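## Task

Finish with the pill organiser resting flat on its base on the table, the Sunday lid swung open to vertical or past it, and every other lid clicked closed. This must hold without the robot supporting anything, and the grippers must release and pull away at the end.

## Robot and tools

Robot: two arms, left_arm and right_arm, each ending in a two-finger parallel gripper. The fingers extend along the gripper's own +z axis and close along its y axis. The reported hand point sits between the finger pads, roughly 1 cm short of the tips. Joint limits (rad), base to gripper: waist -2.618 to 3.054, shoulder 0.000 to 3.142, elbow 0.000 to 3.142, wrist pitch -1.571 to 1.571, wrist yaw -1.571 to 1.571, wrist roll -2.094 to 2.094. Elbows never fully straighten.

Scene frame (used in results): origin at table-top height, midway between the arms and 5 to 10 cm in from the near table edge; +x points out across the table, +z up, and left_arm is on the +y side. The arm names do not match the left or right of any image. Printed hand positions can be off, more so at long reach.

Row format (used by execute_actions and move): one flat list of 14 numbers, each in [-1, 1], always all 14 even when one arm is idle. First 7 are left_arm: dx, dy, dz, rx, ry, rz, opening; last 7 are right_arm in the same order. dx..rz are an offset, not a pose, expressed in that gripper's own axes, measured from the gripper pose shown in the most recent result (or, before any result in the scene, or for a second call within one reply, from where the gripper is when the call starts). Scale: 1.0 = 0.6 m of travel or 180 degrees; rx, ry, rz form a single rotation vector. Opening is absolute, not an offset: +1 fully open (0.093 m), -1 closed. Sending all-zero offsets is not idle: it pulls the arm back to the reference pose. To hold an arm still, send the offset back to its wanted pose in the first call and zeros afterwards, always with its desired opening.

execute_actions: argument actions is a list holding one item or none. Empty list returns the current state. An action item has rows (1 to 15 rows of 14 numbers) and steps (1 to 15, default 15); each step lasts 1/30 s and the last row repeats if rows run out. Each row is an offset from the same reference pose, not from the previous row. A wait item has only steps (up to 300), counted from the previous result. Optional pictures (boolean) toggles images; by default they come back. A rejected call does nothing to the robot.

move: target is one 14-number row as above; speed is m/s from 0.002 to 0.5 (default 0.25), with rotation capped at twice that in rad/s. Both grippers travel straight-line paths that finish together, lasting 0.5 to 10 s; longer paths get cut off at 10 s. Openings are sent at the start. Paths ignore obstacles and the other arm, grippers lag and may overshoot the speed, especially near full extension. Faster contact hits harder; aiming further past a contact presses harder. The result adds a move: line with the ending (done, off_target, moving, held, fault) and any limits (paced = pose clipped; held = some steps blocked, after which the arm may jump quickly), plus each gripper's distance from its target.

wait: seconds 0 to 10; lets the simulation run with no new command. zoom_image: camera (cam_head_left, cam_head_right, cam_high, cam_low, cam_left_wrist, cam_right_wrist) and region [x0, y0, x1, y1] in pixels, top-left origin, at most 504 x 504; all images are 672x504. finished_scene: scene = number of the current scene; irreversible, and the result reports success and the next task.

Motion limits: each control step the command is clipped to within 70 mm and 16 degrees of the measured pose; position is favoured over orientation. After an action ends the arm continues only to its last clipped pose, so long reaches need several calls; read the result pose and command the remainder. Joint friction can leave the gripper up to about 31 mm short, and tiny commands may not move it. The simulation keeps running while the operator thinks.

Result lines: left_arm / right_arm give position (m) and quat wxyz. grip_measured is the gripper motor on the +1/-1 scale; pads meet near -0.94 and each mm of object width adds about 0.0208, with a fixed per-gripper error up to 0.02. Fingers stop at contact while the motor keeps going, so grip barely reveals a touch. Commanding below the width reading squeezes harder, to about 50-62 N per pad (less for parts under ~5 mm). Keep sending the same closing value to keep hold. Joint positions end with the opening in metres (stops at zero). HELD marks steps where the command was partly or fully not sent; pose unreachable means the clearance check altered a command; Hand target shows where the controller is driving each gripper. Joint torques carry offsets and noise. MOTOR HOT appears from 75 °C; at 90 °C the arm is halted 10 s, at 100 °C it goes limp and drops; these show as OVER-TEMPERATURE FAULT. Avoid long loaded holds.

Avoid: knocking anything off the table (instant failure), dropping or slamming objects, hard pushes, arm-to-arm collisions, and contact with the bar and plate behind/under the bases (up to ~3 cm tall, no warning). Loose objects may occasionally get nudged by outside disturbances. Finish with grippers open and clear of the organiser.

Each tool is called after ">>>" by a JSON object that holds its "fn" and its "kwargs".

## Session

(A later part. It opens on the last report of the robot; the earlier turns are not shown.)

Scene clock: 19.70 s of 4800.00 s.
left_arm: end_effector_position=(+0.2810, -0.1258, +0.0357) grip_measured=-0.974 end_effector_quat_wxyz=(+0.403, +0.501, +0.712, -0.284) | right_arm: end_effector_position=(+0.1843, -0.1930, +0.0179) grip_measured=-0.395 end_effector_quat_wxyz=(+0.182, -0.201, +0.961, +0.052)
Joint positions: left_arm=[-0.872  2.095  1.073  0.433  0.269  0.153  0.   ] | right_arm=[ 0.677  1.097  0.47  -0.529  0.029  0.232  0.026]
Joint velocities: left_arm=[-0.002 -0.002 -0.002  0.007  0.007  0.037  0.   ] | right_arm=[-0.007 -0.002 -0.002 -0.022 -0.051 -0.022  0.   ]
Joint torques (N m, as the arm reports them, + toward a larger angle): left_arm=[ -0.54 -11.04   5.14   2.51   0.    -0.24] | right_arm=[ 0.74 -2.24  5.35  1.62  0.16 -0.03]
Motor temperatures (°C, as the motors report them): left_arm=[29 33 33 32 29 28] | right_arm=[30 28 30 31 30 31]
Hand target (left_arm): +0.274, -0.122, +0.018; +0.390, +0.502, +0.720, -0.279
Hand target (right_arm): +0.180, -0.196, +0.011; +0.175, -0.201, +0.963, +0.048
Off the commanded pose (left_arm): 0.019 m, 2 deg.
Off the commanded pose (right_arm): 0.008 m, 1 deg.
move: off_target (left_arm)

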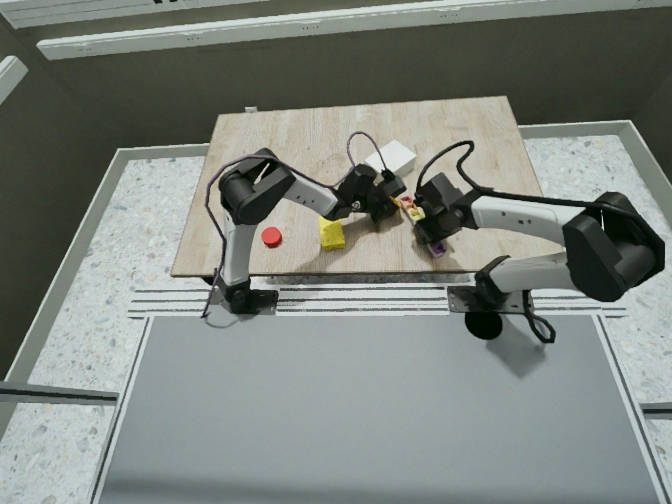

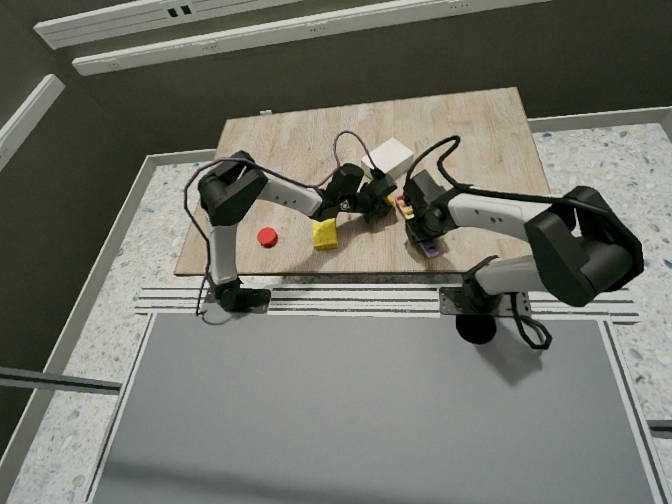

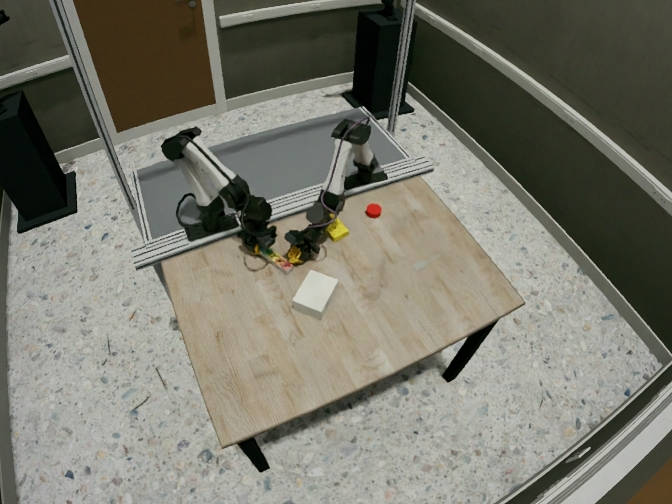

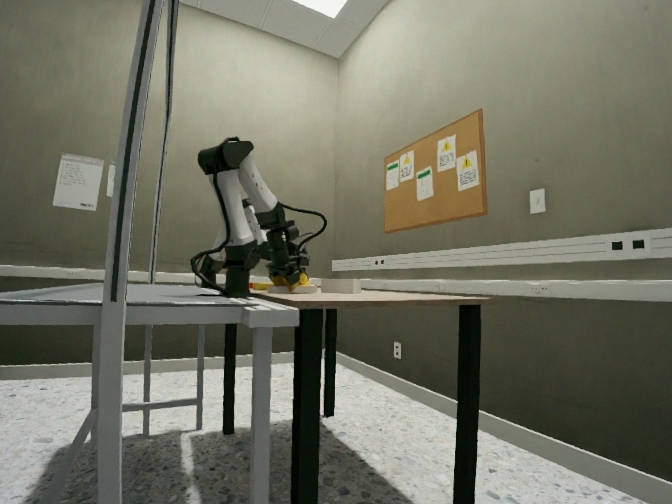

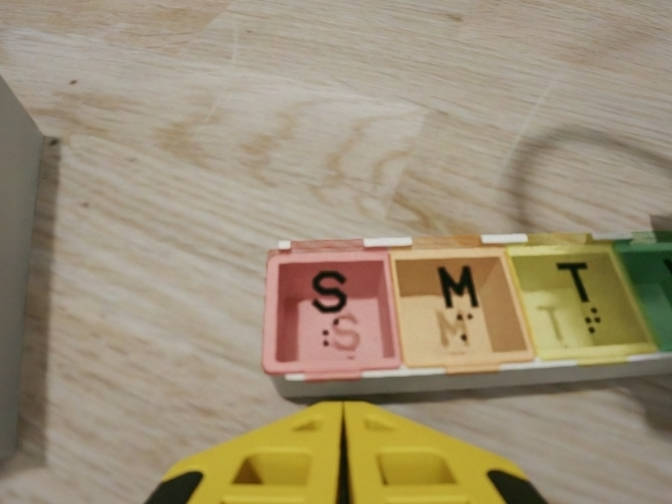

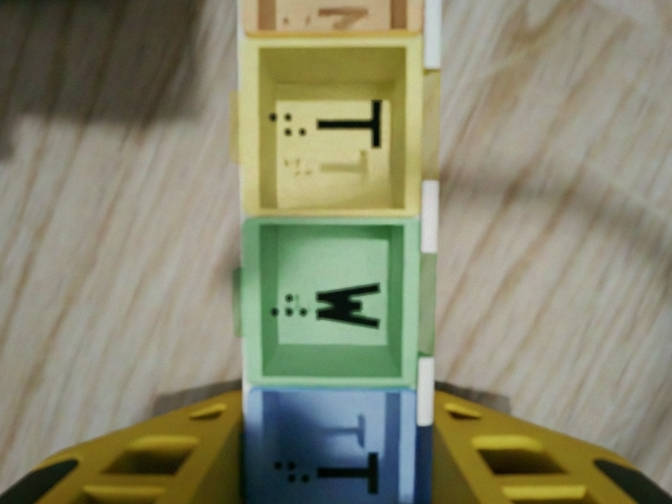

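>>> {"fn": "move", "kwargs": {"target": [0.035,0,0.016,0,0.014,0,-1,0.008,0,0.0075,0,0.01,0,-0.5], "speed": 0.03}}

Scene clock: 22.27 s of 4800.00 s.
left_arm: end_effector_position=(+0.2806, -0.1250, +0.0256) grip_measured=-0.974 end_effector_quat_wxyz=(+0.396, +0.503, +0.715, -0.281) | right_arm: end_effector_position=(+0.1842, -0.1927, +0.0180) grip_measured=-0.395 end_effector_quat_wxyz=(+0.182, -0.201, +0.961, +0.053)
Joint positions: left_arm=[-0.872  2.117  1.073  0.438  0.269  0.158  0.   ] | right_arm=[ 0.677  1.097  0.47  -0.529  0.027  0.232  0.026]
Joint velocities: left_arm=[-0.007  0.007  0.017 -0.022 -0.037 -0.037  0.   ] | right_arm=[ 0.007  0.012  0.017  0.066 -0.007 -0.007 -0.002]
Joint torques (N m, as the arm reports them, + toward a larger angle): left_arm=[ -0.07 -10.69   7.27   2.26   0.    -0.06] | right_arm=[ 0.38 -0.36  6.89  1.43  0.06 -0.05]
Motor temperatures (°C, as the motors report them): left_arm=[29 33 33 33 29 28] | right_arm=[30 28 30 32 30 31]
Hand target (left_arm): +0.280, -0.123, +0.013; +0.387, +0.507, +0.720, -0.274
Hand target (right_arm): +0.182, -0.194, +0.012; +0.167, -0.201, +0.964, +0.048
Off the commanded pose (left_arm): 0.013 m, 2 deg.
Off the commanded pose (right_arm): 0.007 m, 2 deg.
move: off_target (left_arm)

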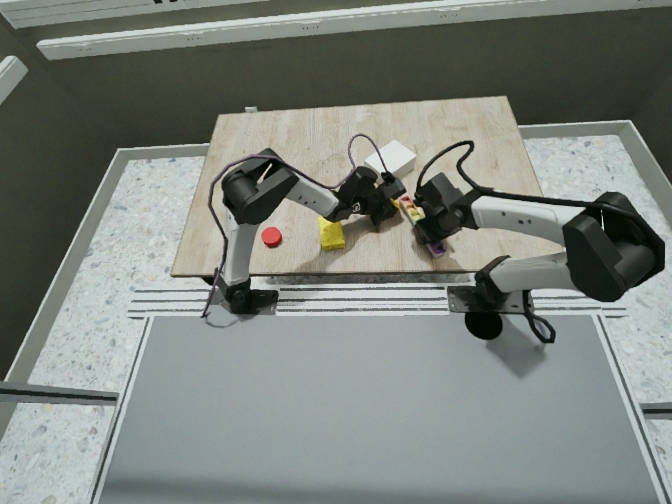

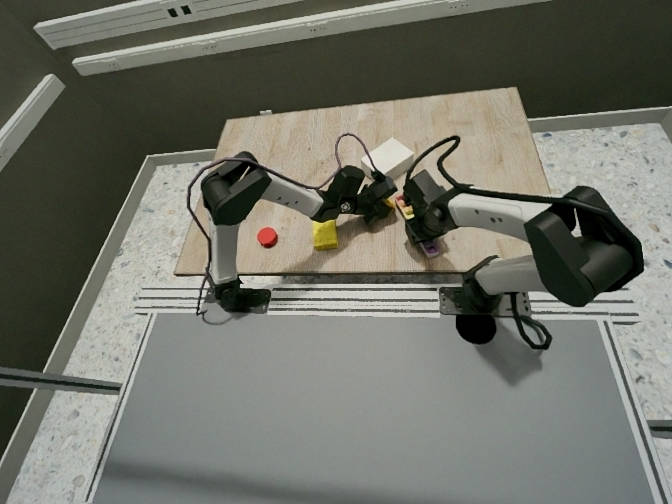

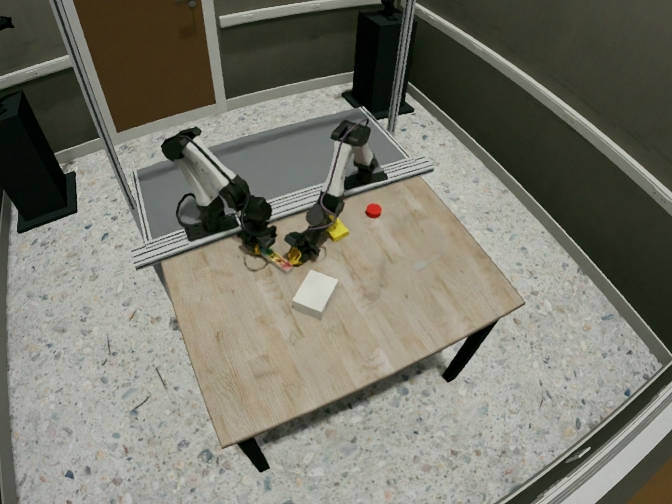

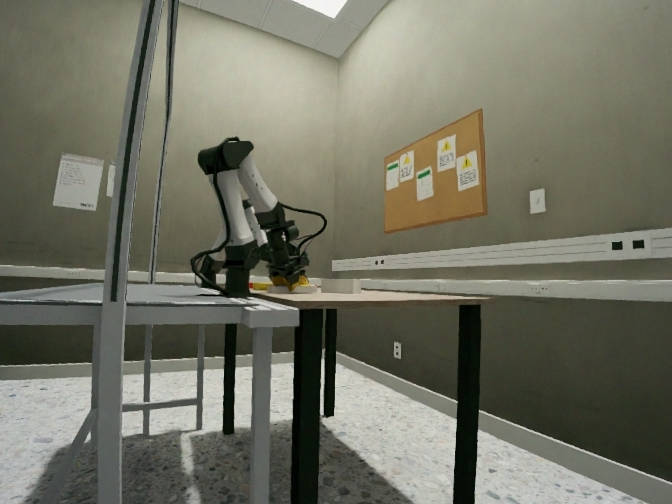

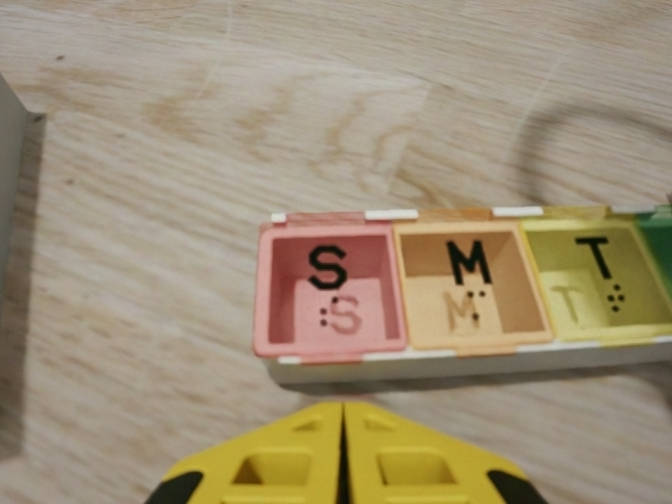

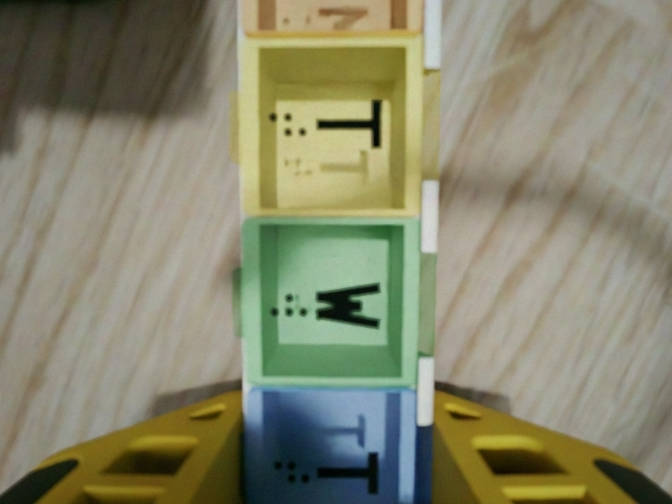

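>>> {"fn": "move", "kwargs": {"target": [-0.003,0.0075,0.0235,0,-0.001,0,-1,0.008,0,0.0075,0,0.01,0,-0.5], "speed": 0.02}}

Scene clock: 24.10 s of 4800.00 s.
left_arm: end_effector_position=(+0.2852, -0.1323, +0.0259) grip_measured=-0.974 end_effector_quat_wxyz=(+0.399, +0.504, +0.712, -0.284) | right_arm: end_effector_position=(+0.1845, -0.1942, +0.0167) grip_measured=-0.395 end_effector_quat_wxyz=(+0.181, -0.198, +0.962, +0.048)
Joint positions: left_arm=[-0.872  2.143  1.109  0.438  0.274  0.158  0.   ] | right_arm=[ 0.677  1.103  0.47  -0.529  0.035  0.236  0.026]
Joint velocities: left_arm=[-0.002 -0.007 -0.017  0.051 -0.022  0.037  0.   ] | right_arm=[-0.002 -0.002 -0.012 -0.007 -0.022 -0.022 -0.   ]
Joint torques (N m, as the arm reports them, + toward a larger angle): left_arm=[ -0.13 -10.87   9.11   2.36   0.06  -0.17] | right_arm=[ 0.42 -1.12  6.52  1.4  -0.05 -0.03]
Motor temperatures (°C, as the motors report them): left_arm=[29 34 34 33 29 28] | right_arm=[30 28 30 32 30 31]
Hand target (left_arm): +0.289, -0.135, +0.020; +0.397, +0.503, +0.714, -0.282
Hand target (right_arm): +0.182, -0.194, +0.012; +0.167, -0.201, +0.964, +0.049
Off the commanded pose (left_arm): 0.008 m, 0 deg.
Off the commanded pose (right_arm): 0.006 m, 2 deg.
move: done

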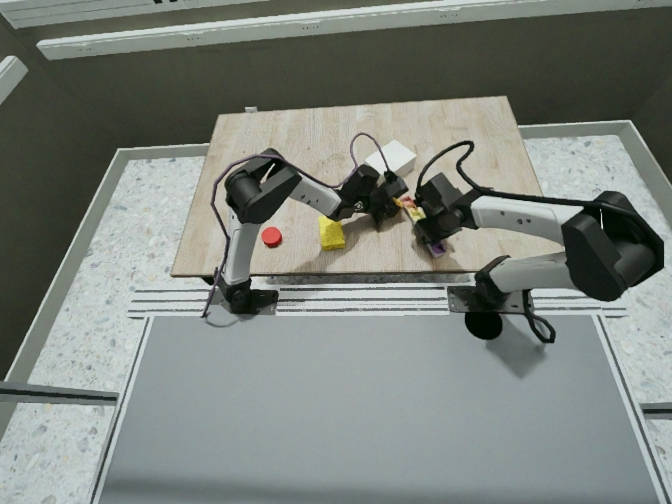

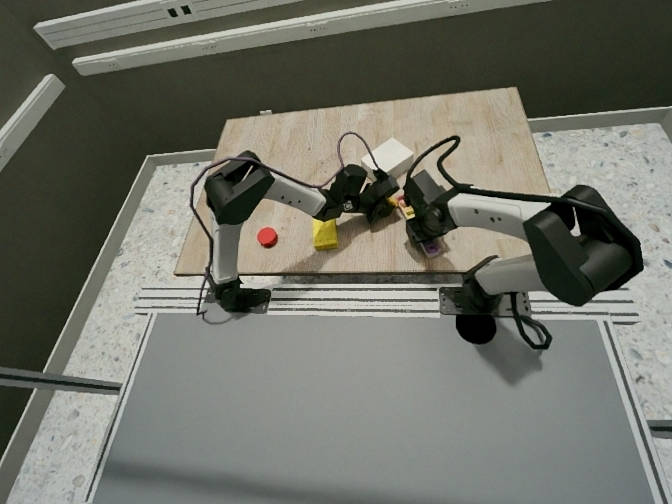

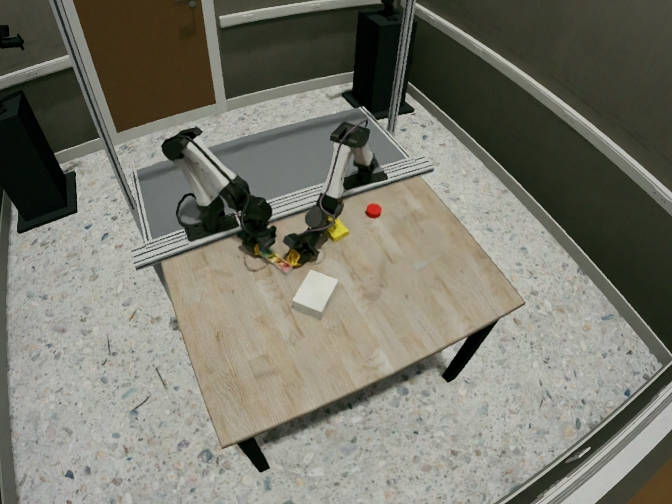

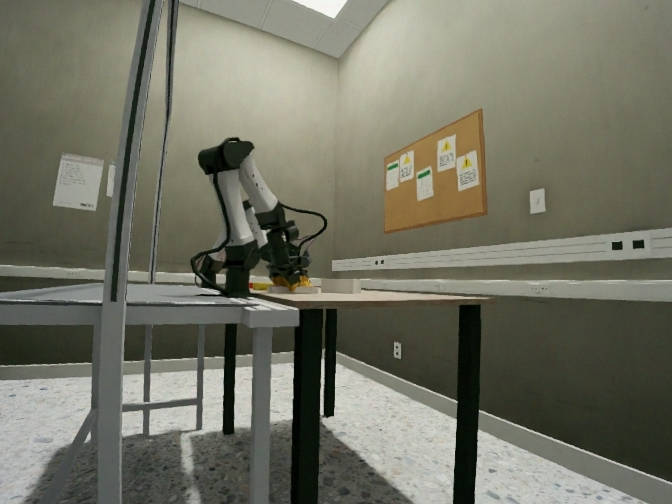

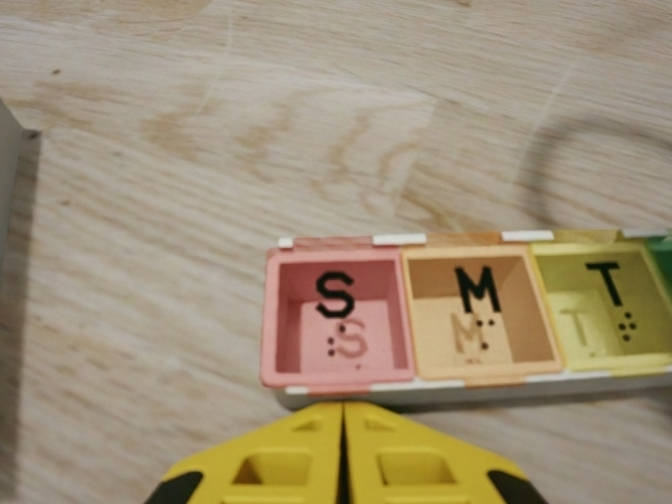

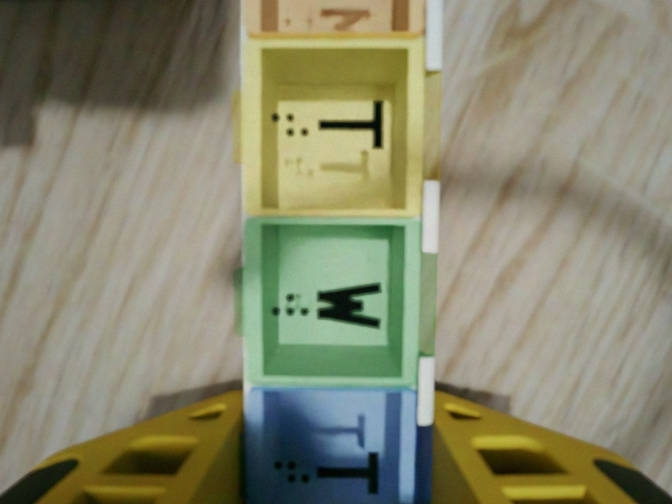

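>>> {"fn": "move", "kwargs": {"target": [-0.055,0.005,-0.016,-0.004,-0.021,0.006,-1,0.018,0.003,0.017,0,0.024,-0.015,-0.5], "speed": 0.02}}

>>> {"fn": "zoom_image", "kwargs": {"camera": "cam_high", "region": [240, 210, 340, 285]}}

Scene clock: 27.30 s of 4800.00 s.
left_arm: end_effector_position=(+0.2859, -0.1302, +0.0348) grip_measured=-0.974 end_effector_quat_wxyz=(+0.401, +0.502, +0.714, -0.279) | right_arm: end_effector_position=(+0.1870, -0.1925, +0.0161) grip_measured=-0.395 end_effector_quat_wxyz=(+0.176, -0.203, +0.962, +0.044)
Joint positions: left_arm=[-0.872  2.114  1.109  0.408  0.262  0.158  0.   ] | right_arm=[ 0.677  1.131  0.487 -0.529  0.036  0.225  0.026]
Joint velocities: left_arm=[-0.007  0.017  0.002 -0.081 -0.007  0.066  0.   ] | right_arm=[-0.002  0.007  0.017 -0.022  0.022 -0.007 -0.   ]
Joint torques (N m, as the arm reports them, + toward a larger angle): left_arm=[ -0.17 -15.27   8.78   2.71   0.2   -0.16] | right_arm=[ 0.92  0.27  6.2   1.26 -0.06 -0.27]
Motor temperatures (°C, as the motors report them): left_arm=[29 36 34 34 29 28] | right_arm=[30 28 30 32 30 31]
Hand target (left_arm): +0.291, -0.139, +0.059; +0.429, +0.498, +0.695, -0.291
Hand target (right_arm): +0.178, -0.195, +0.004; +0.146, -0.222, +0.963, +0.036
Off the commanded pose (left_arm): 0.027 m, 4 deg.
Off the commanded pose (right_arm): 0.016 m, 4 deg.
move: off_target (left_arm, right_arm)

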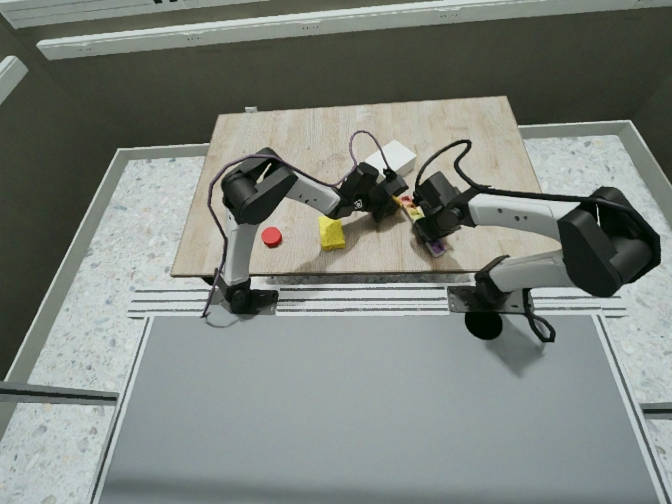

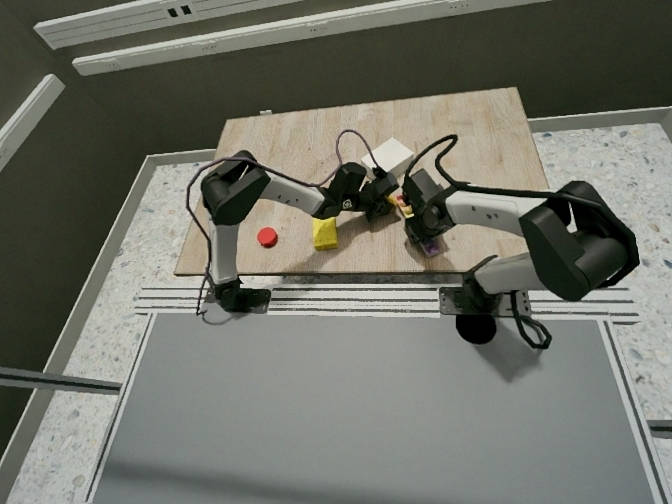

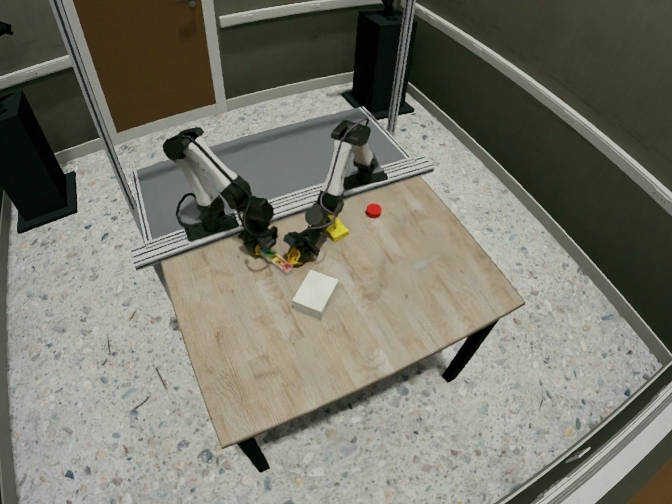

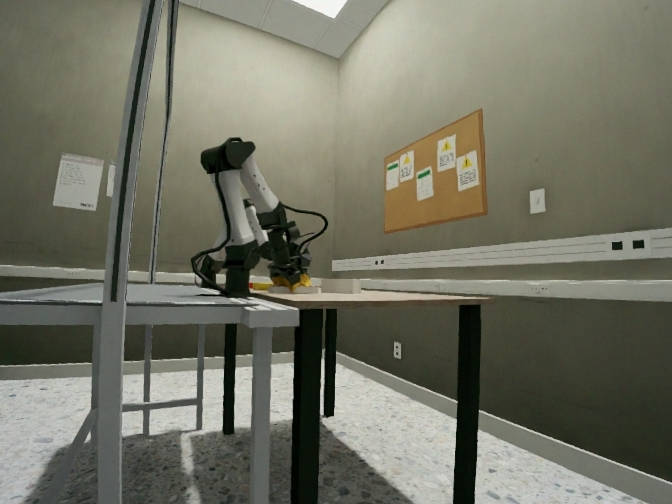

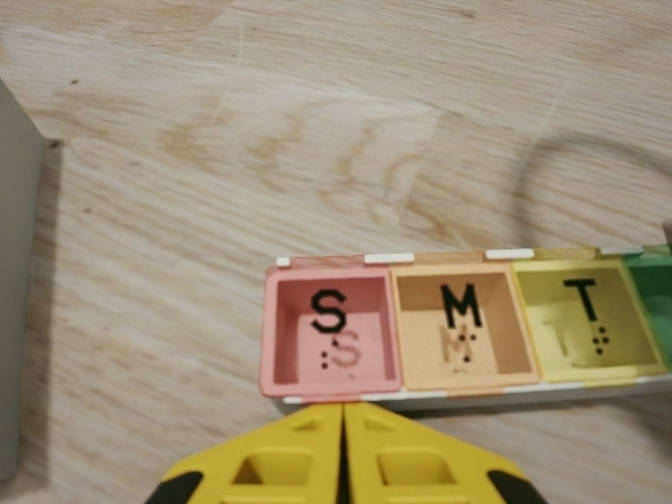

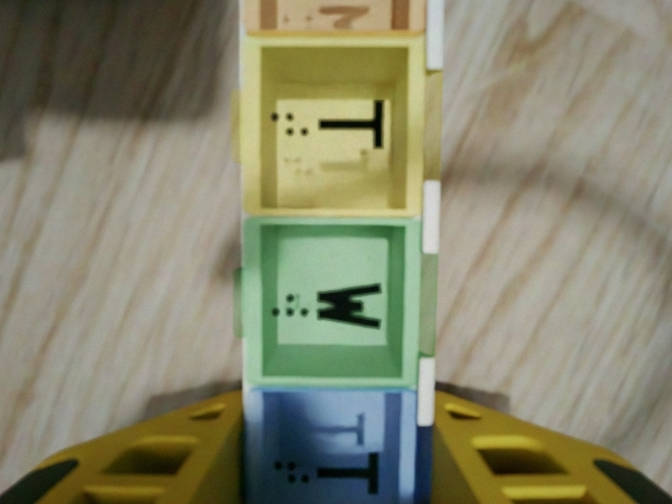

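Region (240, 210, 340, 285) of cam_high's 672x504 image, scaled by 5.040, with more detail than that image has; it fills the top 378 rows of this view, and the rest is white.

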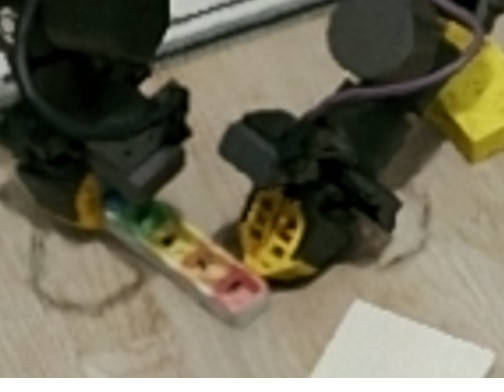

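>>> {"fn": "execute_actions", "kwargs": {"actions": [{"rows":[[-0.045,0.005,-0.008,-0.004,-0.022,0.006,-1,0.022,0.003,0.015,0,0.022,-0.015,-0.5],[-0.05,0.005,-0.008,-0.005,-0.026,0.007,-1,0.022,0.003,0.015,0,0.022,-0.015,-0.5],[-0.055,0.006,-0.008,-0.005,-0.03,0.008,-1,0.023,0.003,0.015,0,0.023,-0.017,-0.5],[-0.06,0.006,-0.008,-0.006,-0.034,0.01,-1,0.024,0.003,0.015,0,0.024,-0.018,-0.5],[-0.065,0.007,-0.008,-0.007,-0.038,0.011,-1,0.025,0.003,0.015,0,0.025,-0.02,-0.5],[-0.07,0.007,-0.008,-0.007,-0.041,0.012,-1,0.025,0.003,0.015,0,0.025,-0.02,-0.5],[-0.075,0.008,-0.008,-0.008,-0.045,0.013,-1,0.025,0.003,0.015,0,0.025,-0.02,-0.5],[-0.08,0.008,-0.009,-0.008,-0.048,0.014,-1,0.025,0.003,0.015,0,0.025,-0.02,-0.5]],"steps":15}]}}

Scene clock: 31.50 s of 4800.00 s.
left_arm: end_effector_position=(+0.2873, -0.1297, +0.0354) grip_measured=-0.974 end_effector_quat_wxyz=(+0.404, +0.500, +0.715, -0.276) | right_arm: end_effector_position=(+0.1884, -0.1921, +0.0162) grip_measured=-0.395 end_effector_quat_wxyz=(+0.176, -0.208, +0.961, +0.041)
Joint positions: left_arm=[-0.872  2.112  1.109  0.409  0.253  0.158  0.   ] | right_arm=[ 0.677  1.141  0.494 -0.529  0.039  0.216  0.026]
Joint velocities: left_arm=[-0.002  0.002 -0.032 -0.066 -0.037 -0.037  0.   ] | right_arm=[-0.017 -0.012  0.002  0.037 -0.022 -0.051 -0.001]
Joint torques (N m, as the arm reports them, + toward a larger angle): left_arm=[ -0.08 -16.24   8.48   3.54   0.13  -0.15] | right_arm=[ 1.59  0.39  6.11  1.13  0.01 -0.31]
Motor temperatures (°C, as the motors report them): left_arm=[29 38 35 35 29 28] | right_arm=[30 28 31 32 30 31]
Hand target (left_arm): +0.295, -0.145, +0.079; +0.465, +0.491, +0.674, -0.297
Hand target (right_arm): +0.176, -0.196, +0.003; +0.140, -0.234, +0.962, +0.031
Off the commanded pose (left_arm): 0.048 m, 9 deg.
Off the commanded pose (right_arm): 0.019 m, 5 deg.
Steps of this call (steps 1 to 90: nothing new was sent; then 0.70 s passed at rest; steps 91 to 105: all 15 steps of this action). Readings (end_effector_position):
91: left_arm (+0.2860, -0.1301, +0.0347) | right_arm (+0.1871, -0.1924, +0.0161)
92: left_arm (+0.2862, -0.1301, +0.0347) | right_arm (+0.1871, -0.1924, +0.0161)
94: left_arm (+0.2862, -0.1301, +0.0347) | right_arm (+0.1871, -0.1924, +0.0161)
98: left_arm (+0.2864, -0.1301, +0.0355) | right_arm (+0.1873, -0.1923, +0.0162)
105: the state above

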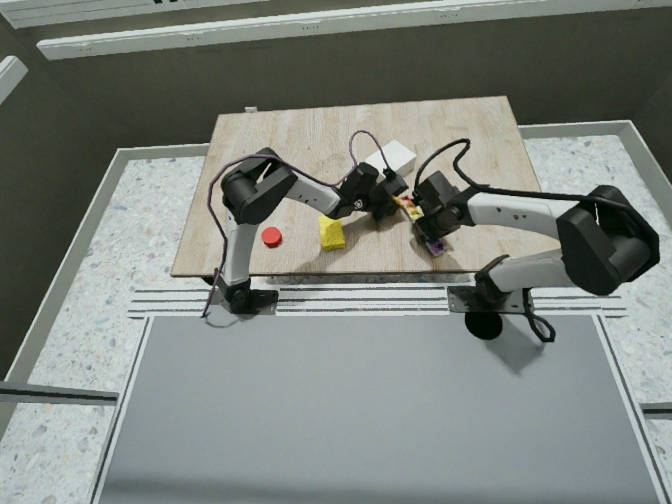

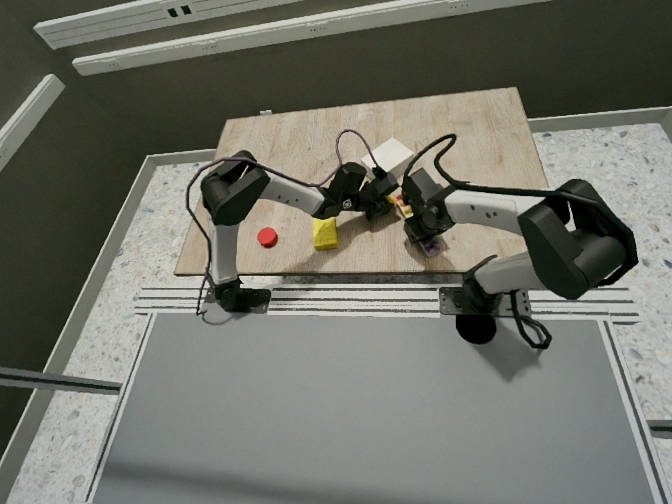

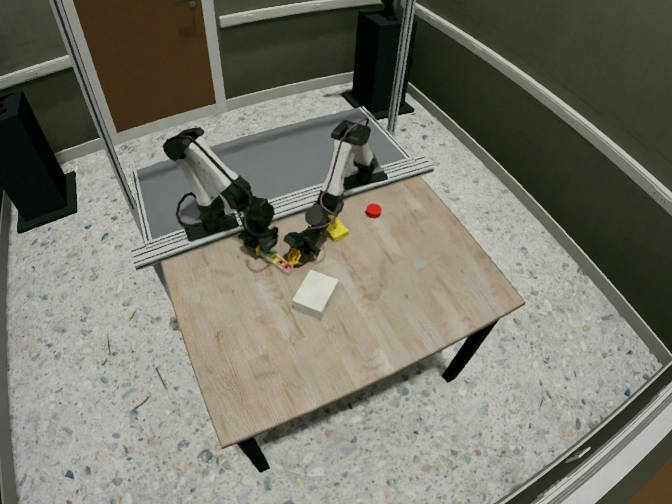

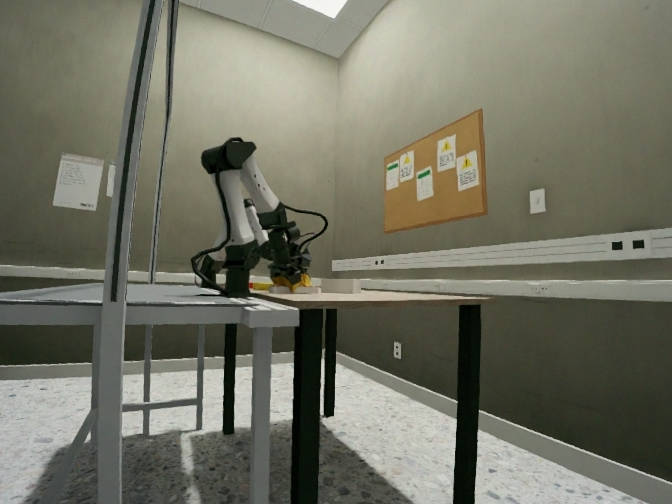

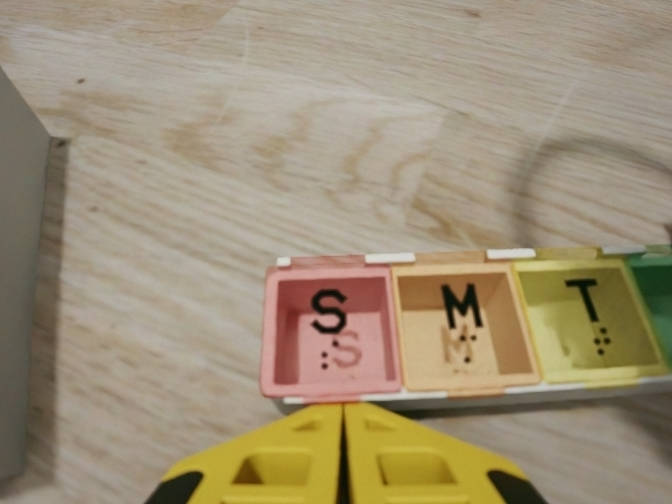

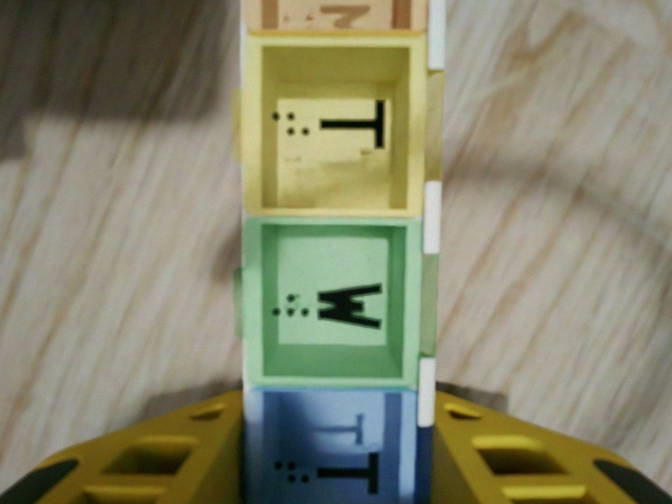

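>>> {"fn": "execute_actions", "kwargs": {"actions": [{"rows":[[-0.08,0.008,-0.009,-0.008,-0.048,0.014,-1,0.035,-0.002,0.017,0.003,0.03,-0.018,-0.5],[-0.084,0.009,-0.009,-0.009,-0.051,0.015,-1,0.045,-0.005,0.02,0.006,0.035,-0.018,-0.5],[-0.088,0.01,-0.009,-0.01,-0.054,0.016,-1,0.055,-0.008,0.022,0.008,0.039,-0.019,-0.5],[-0.092,0.01,-0.009,-0.01,-0.058,0.017,-1,0.06,-0.01,0.023,0.01,0.042,-0.019,-0.5],[-0.096,0.011,-0.009,-0.011,-0.061,0.018,-1,0.06,-0.01,0.023,0.01,0.042,-0.019,-0.5],[-0.1,0.012,-0.009,-0.011,-0.064,0.019,-1,0.06,-0.01,0.023,0.01,0.042,-0.019,-0.5],[-0.104,0.012,-0.01,-0.012,-0.067,0.02,-1,0.06,-0.01,0.023,0.01,0.042,-0.019,-0.5],[-0.108,0.013,-0.01,-0.012,-0.07,0.021,-1,0.06,-0.01,0.023,0.01,0.042,-0.019,-0.5],[-0.113,0.014,-0.011,-0.013,-0.074,0.022,-1,0.06,-0.01,0.023,0.01,0.042,-0.019,-0.5]],"steps":15}]}}

Scene clock: 34.07 s of 4800.00 s.
left_arm: end_effector_position=(+0.2896, -0.1308, +0.0386) grip_measured=-0.974 end_effector_quat_wxyz=(+0.413, +0.500, +0.710, -0.274) | right_arm: end_effector_position=(+0.1898, -0.1935, +0.0164) grip_measured=-0.395 end_effector_quat_wxyz=(+0.179, -0.208, +0.961, +0.036)
Joint positions: left_arm=[-0.872  2.112  1.109  0.425  0.246  0.165  0.   ] | right_arm=[ 0.677  1.141  0.494 -0.528  0.051  0.213  0.026]
Joint velocities: left_arm=[ 0.012 -0.007  0.017 -0.037 -0.022  0.037  0.   ] | right_arm=[-0.012 -0.007  0.012  0.051 -0.051  0.007 -0.002]
Joint torques (N m, as the arm reports them, + toward a larger angle): left_arm=[ -0.4  -16.73   8.55   4.08   0.18  -0.1 ] | right_arm=[ 1.22  0.7   4.07  0.79  0.1  -0.38]
Motor temperatures (°C, as the motors report them): left_arm=[29 40 35 37 29 28] | right_arm=[30 28 31 32 30 31]
Hand target (left_arm): +0.301, -0.149, +0.098; +0.500, +0.483, +0.653, -0.300
Hand target (right_arm): +0.165, -0.210, -0.007; +0.117, -0.235, +0.965, +0.008
Off the commanded pose (left_arm): 0.065 m, 13 deg.
Off the commanded pose (right_arm): 0.040 m, 9 deg.
Steps of this call (steps 1 to 62: nothing new was sent; steps 63 to 77: all 15 steps of this action). Readings (end_effector_position):
63: left_arm (+0.2875, -0.1296, +0.0354) | right_arm (+0.1884, -0.1922, +0.0162)
64: left_arm (+0.2876, -0.1296, +0.0355) | right_arm (+0.1885, -0.1923, +0.0162)
66: left_arm (+0.2881, -0.1300, +0.0363) | right_arm (+0.1888, -0.1927, +0.0162)
70: left_arm (+0.2888, -0.1305, +0.0376) | right_arm (+0.1892, -0.1932, +0.0163)
77: the state above

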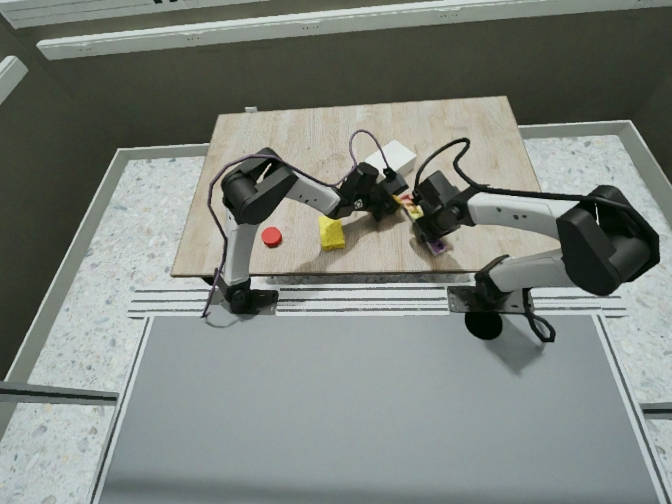

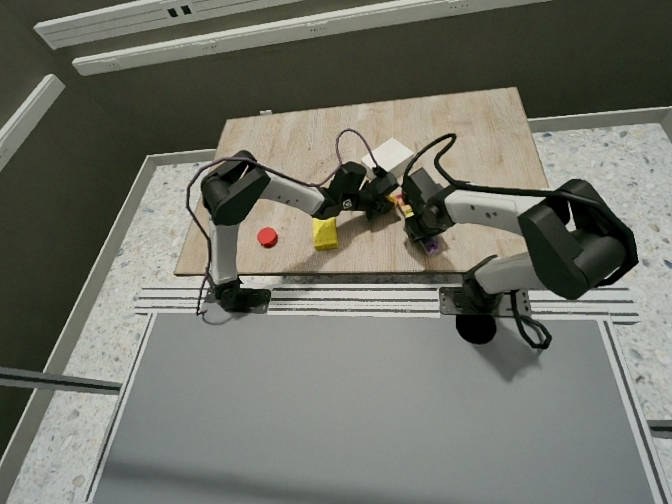

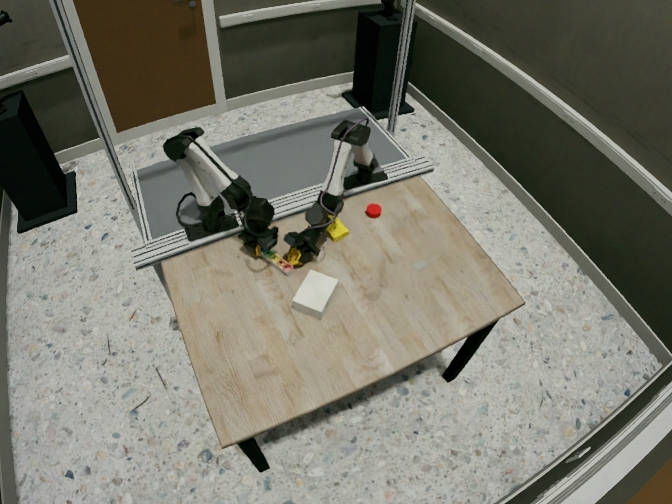

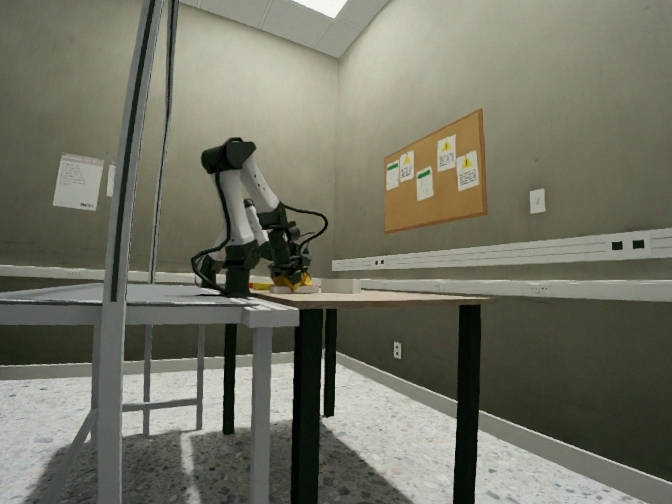

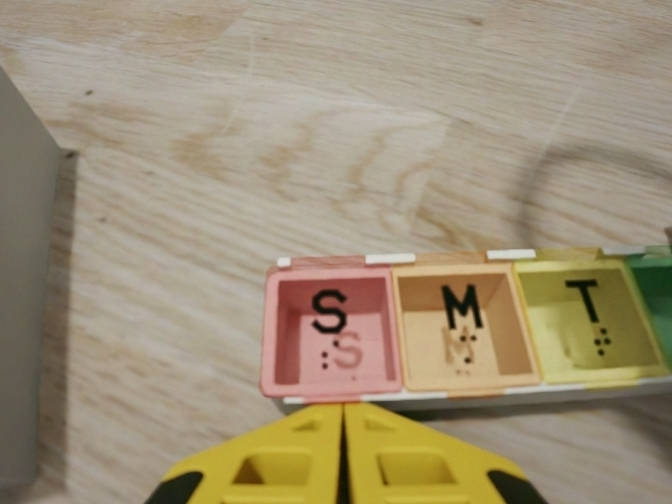

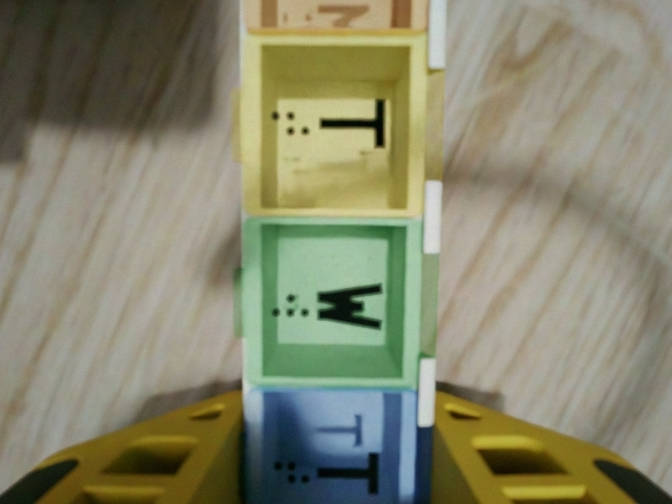

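>>> {"fn": "zoom_image", "kwargs": {"camera": "cam_left_wrist", "region": [250, 350, 430, 450]}}

>>> {"fn": "zoom_image", "kwargs": {"camera": "cam_low", "region": [260, 250, 330, 300]}}

Region (250, 350, 430, 450) of cam_left_wrist's 672x504 image, scaled by 2.800, with more detail than that image has.

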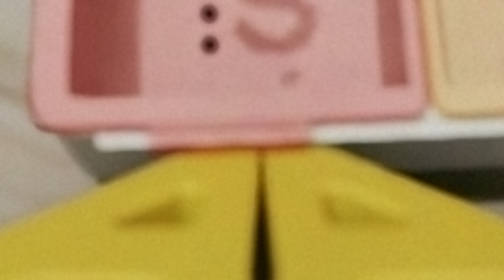

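Region (260, 250, 330, 300) of cam_low's 672x504 image, scaled by 7.200, with more detail than that image has; it fills the top 360 rows of this view, and the rest is white.

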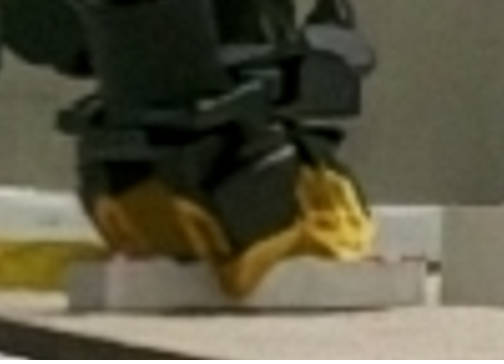

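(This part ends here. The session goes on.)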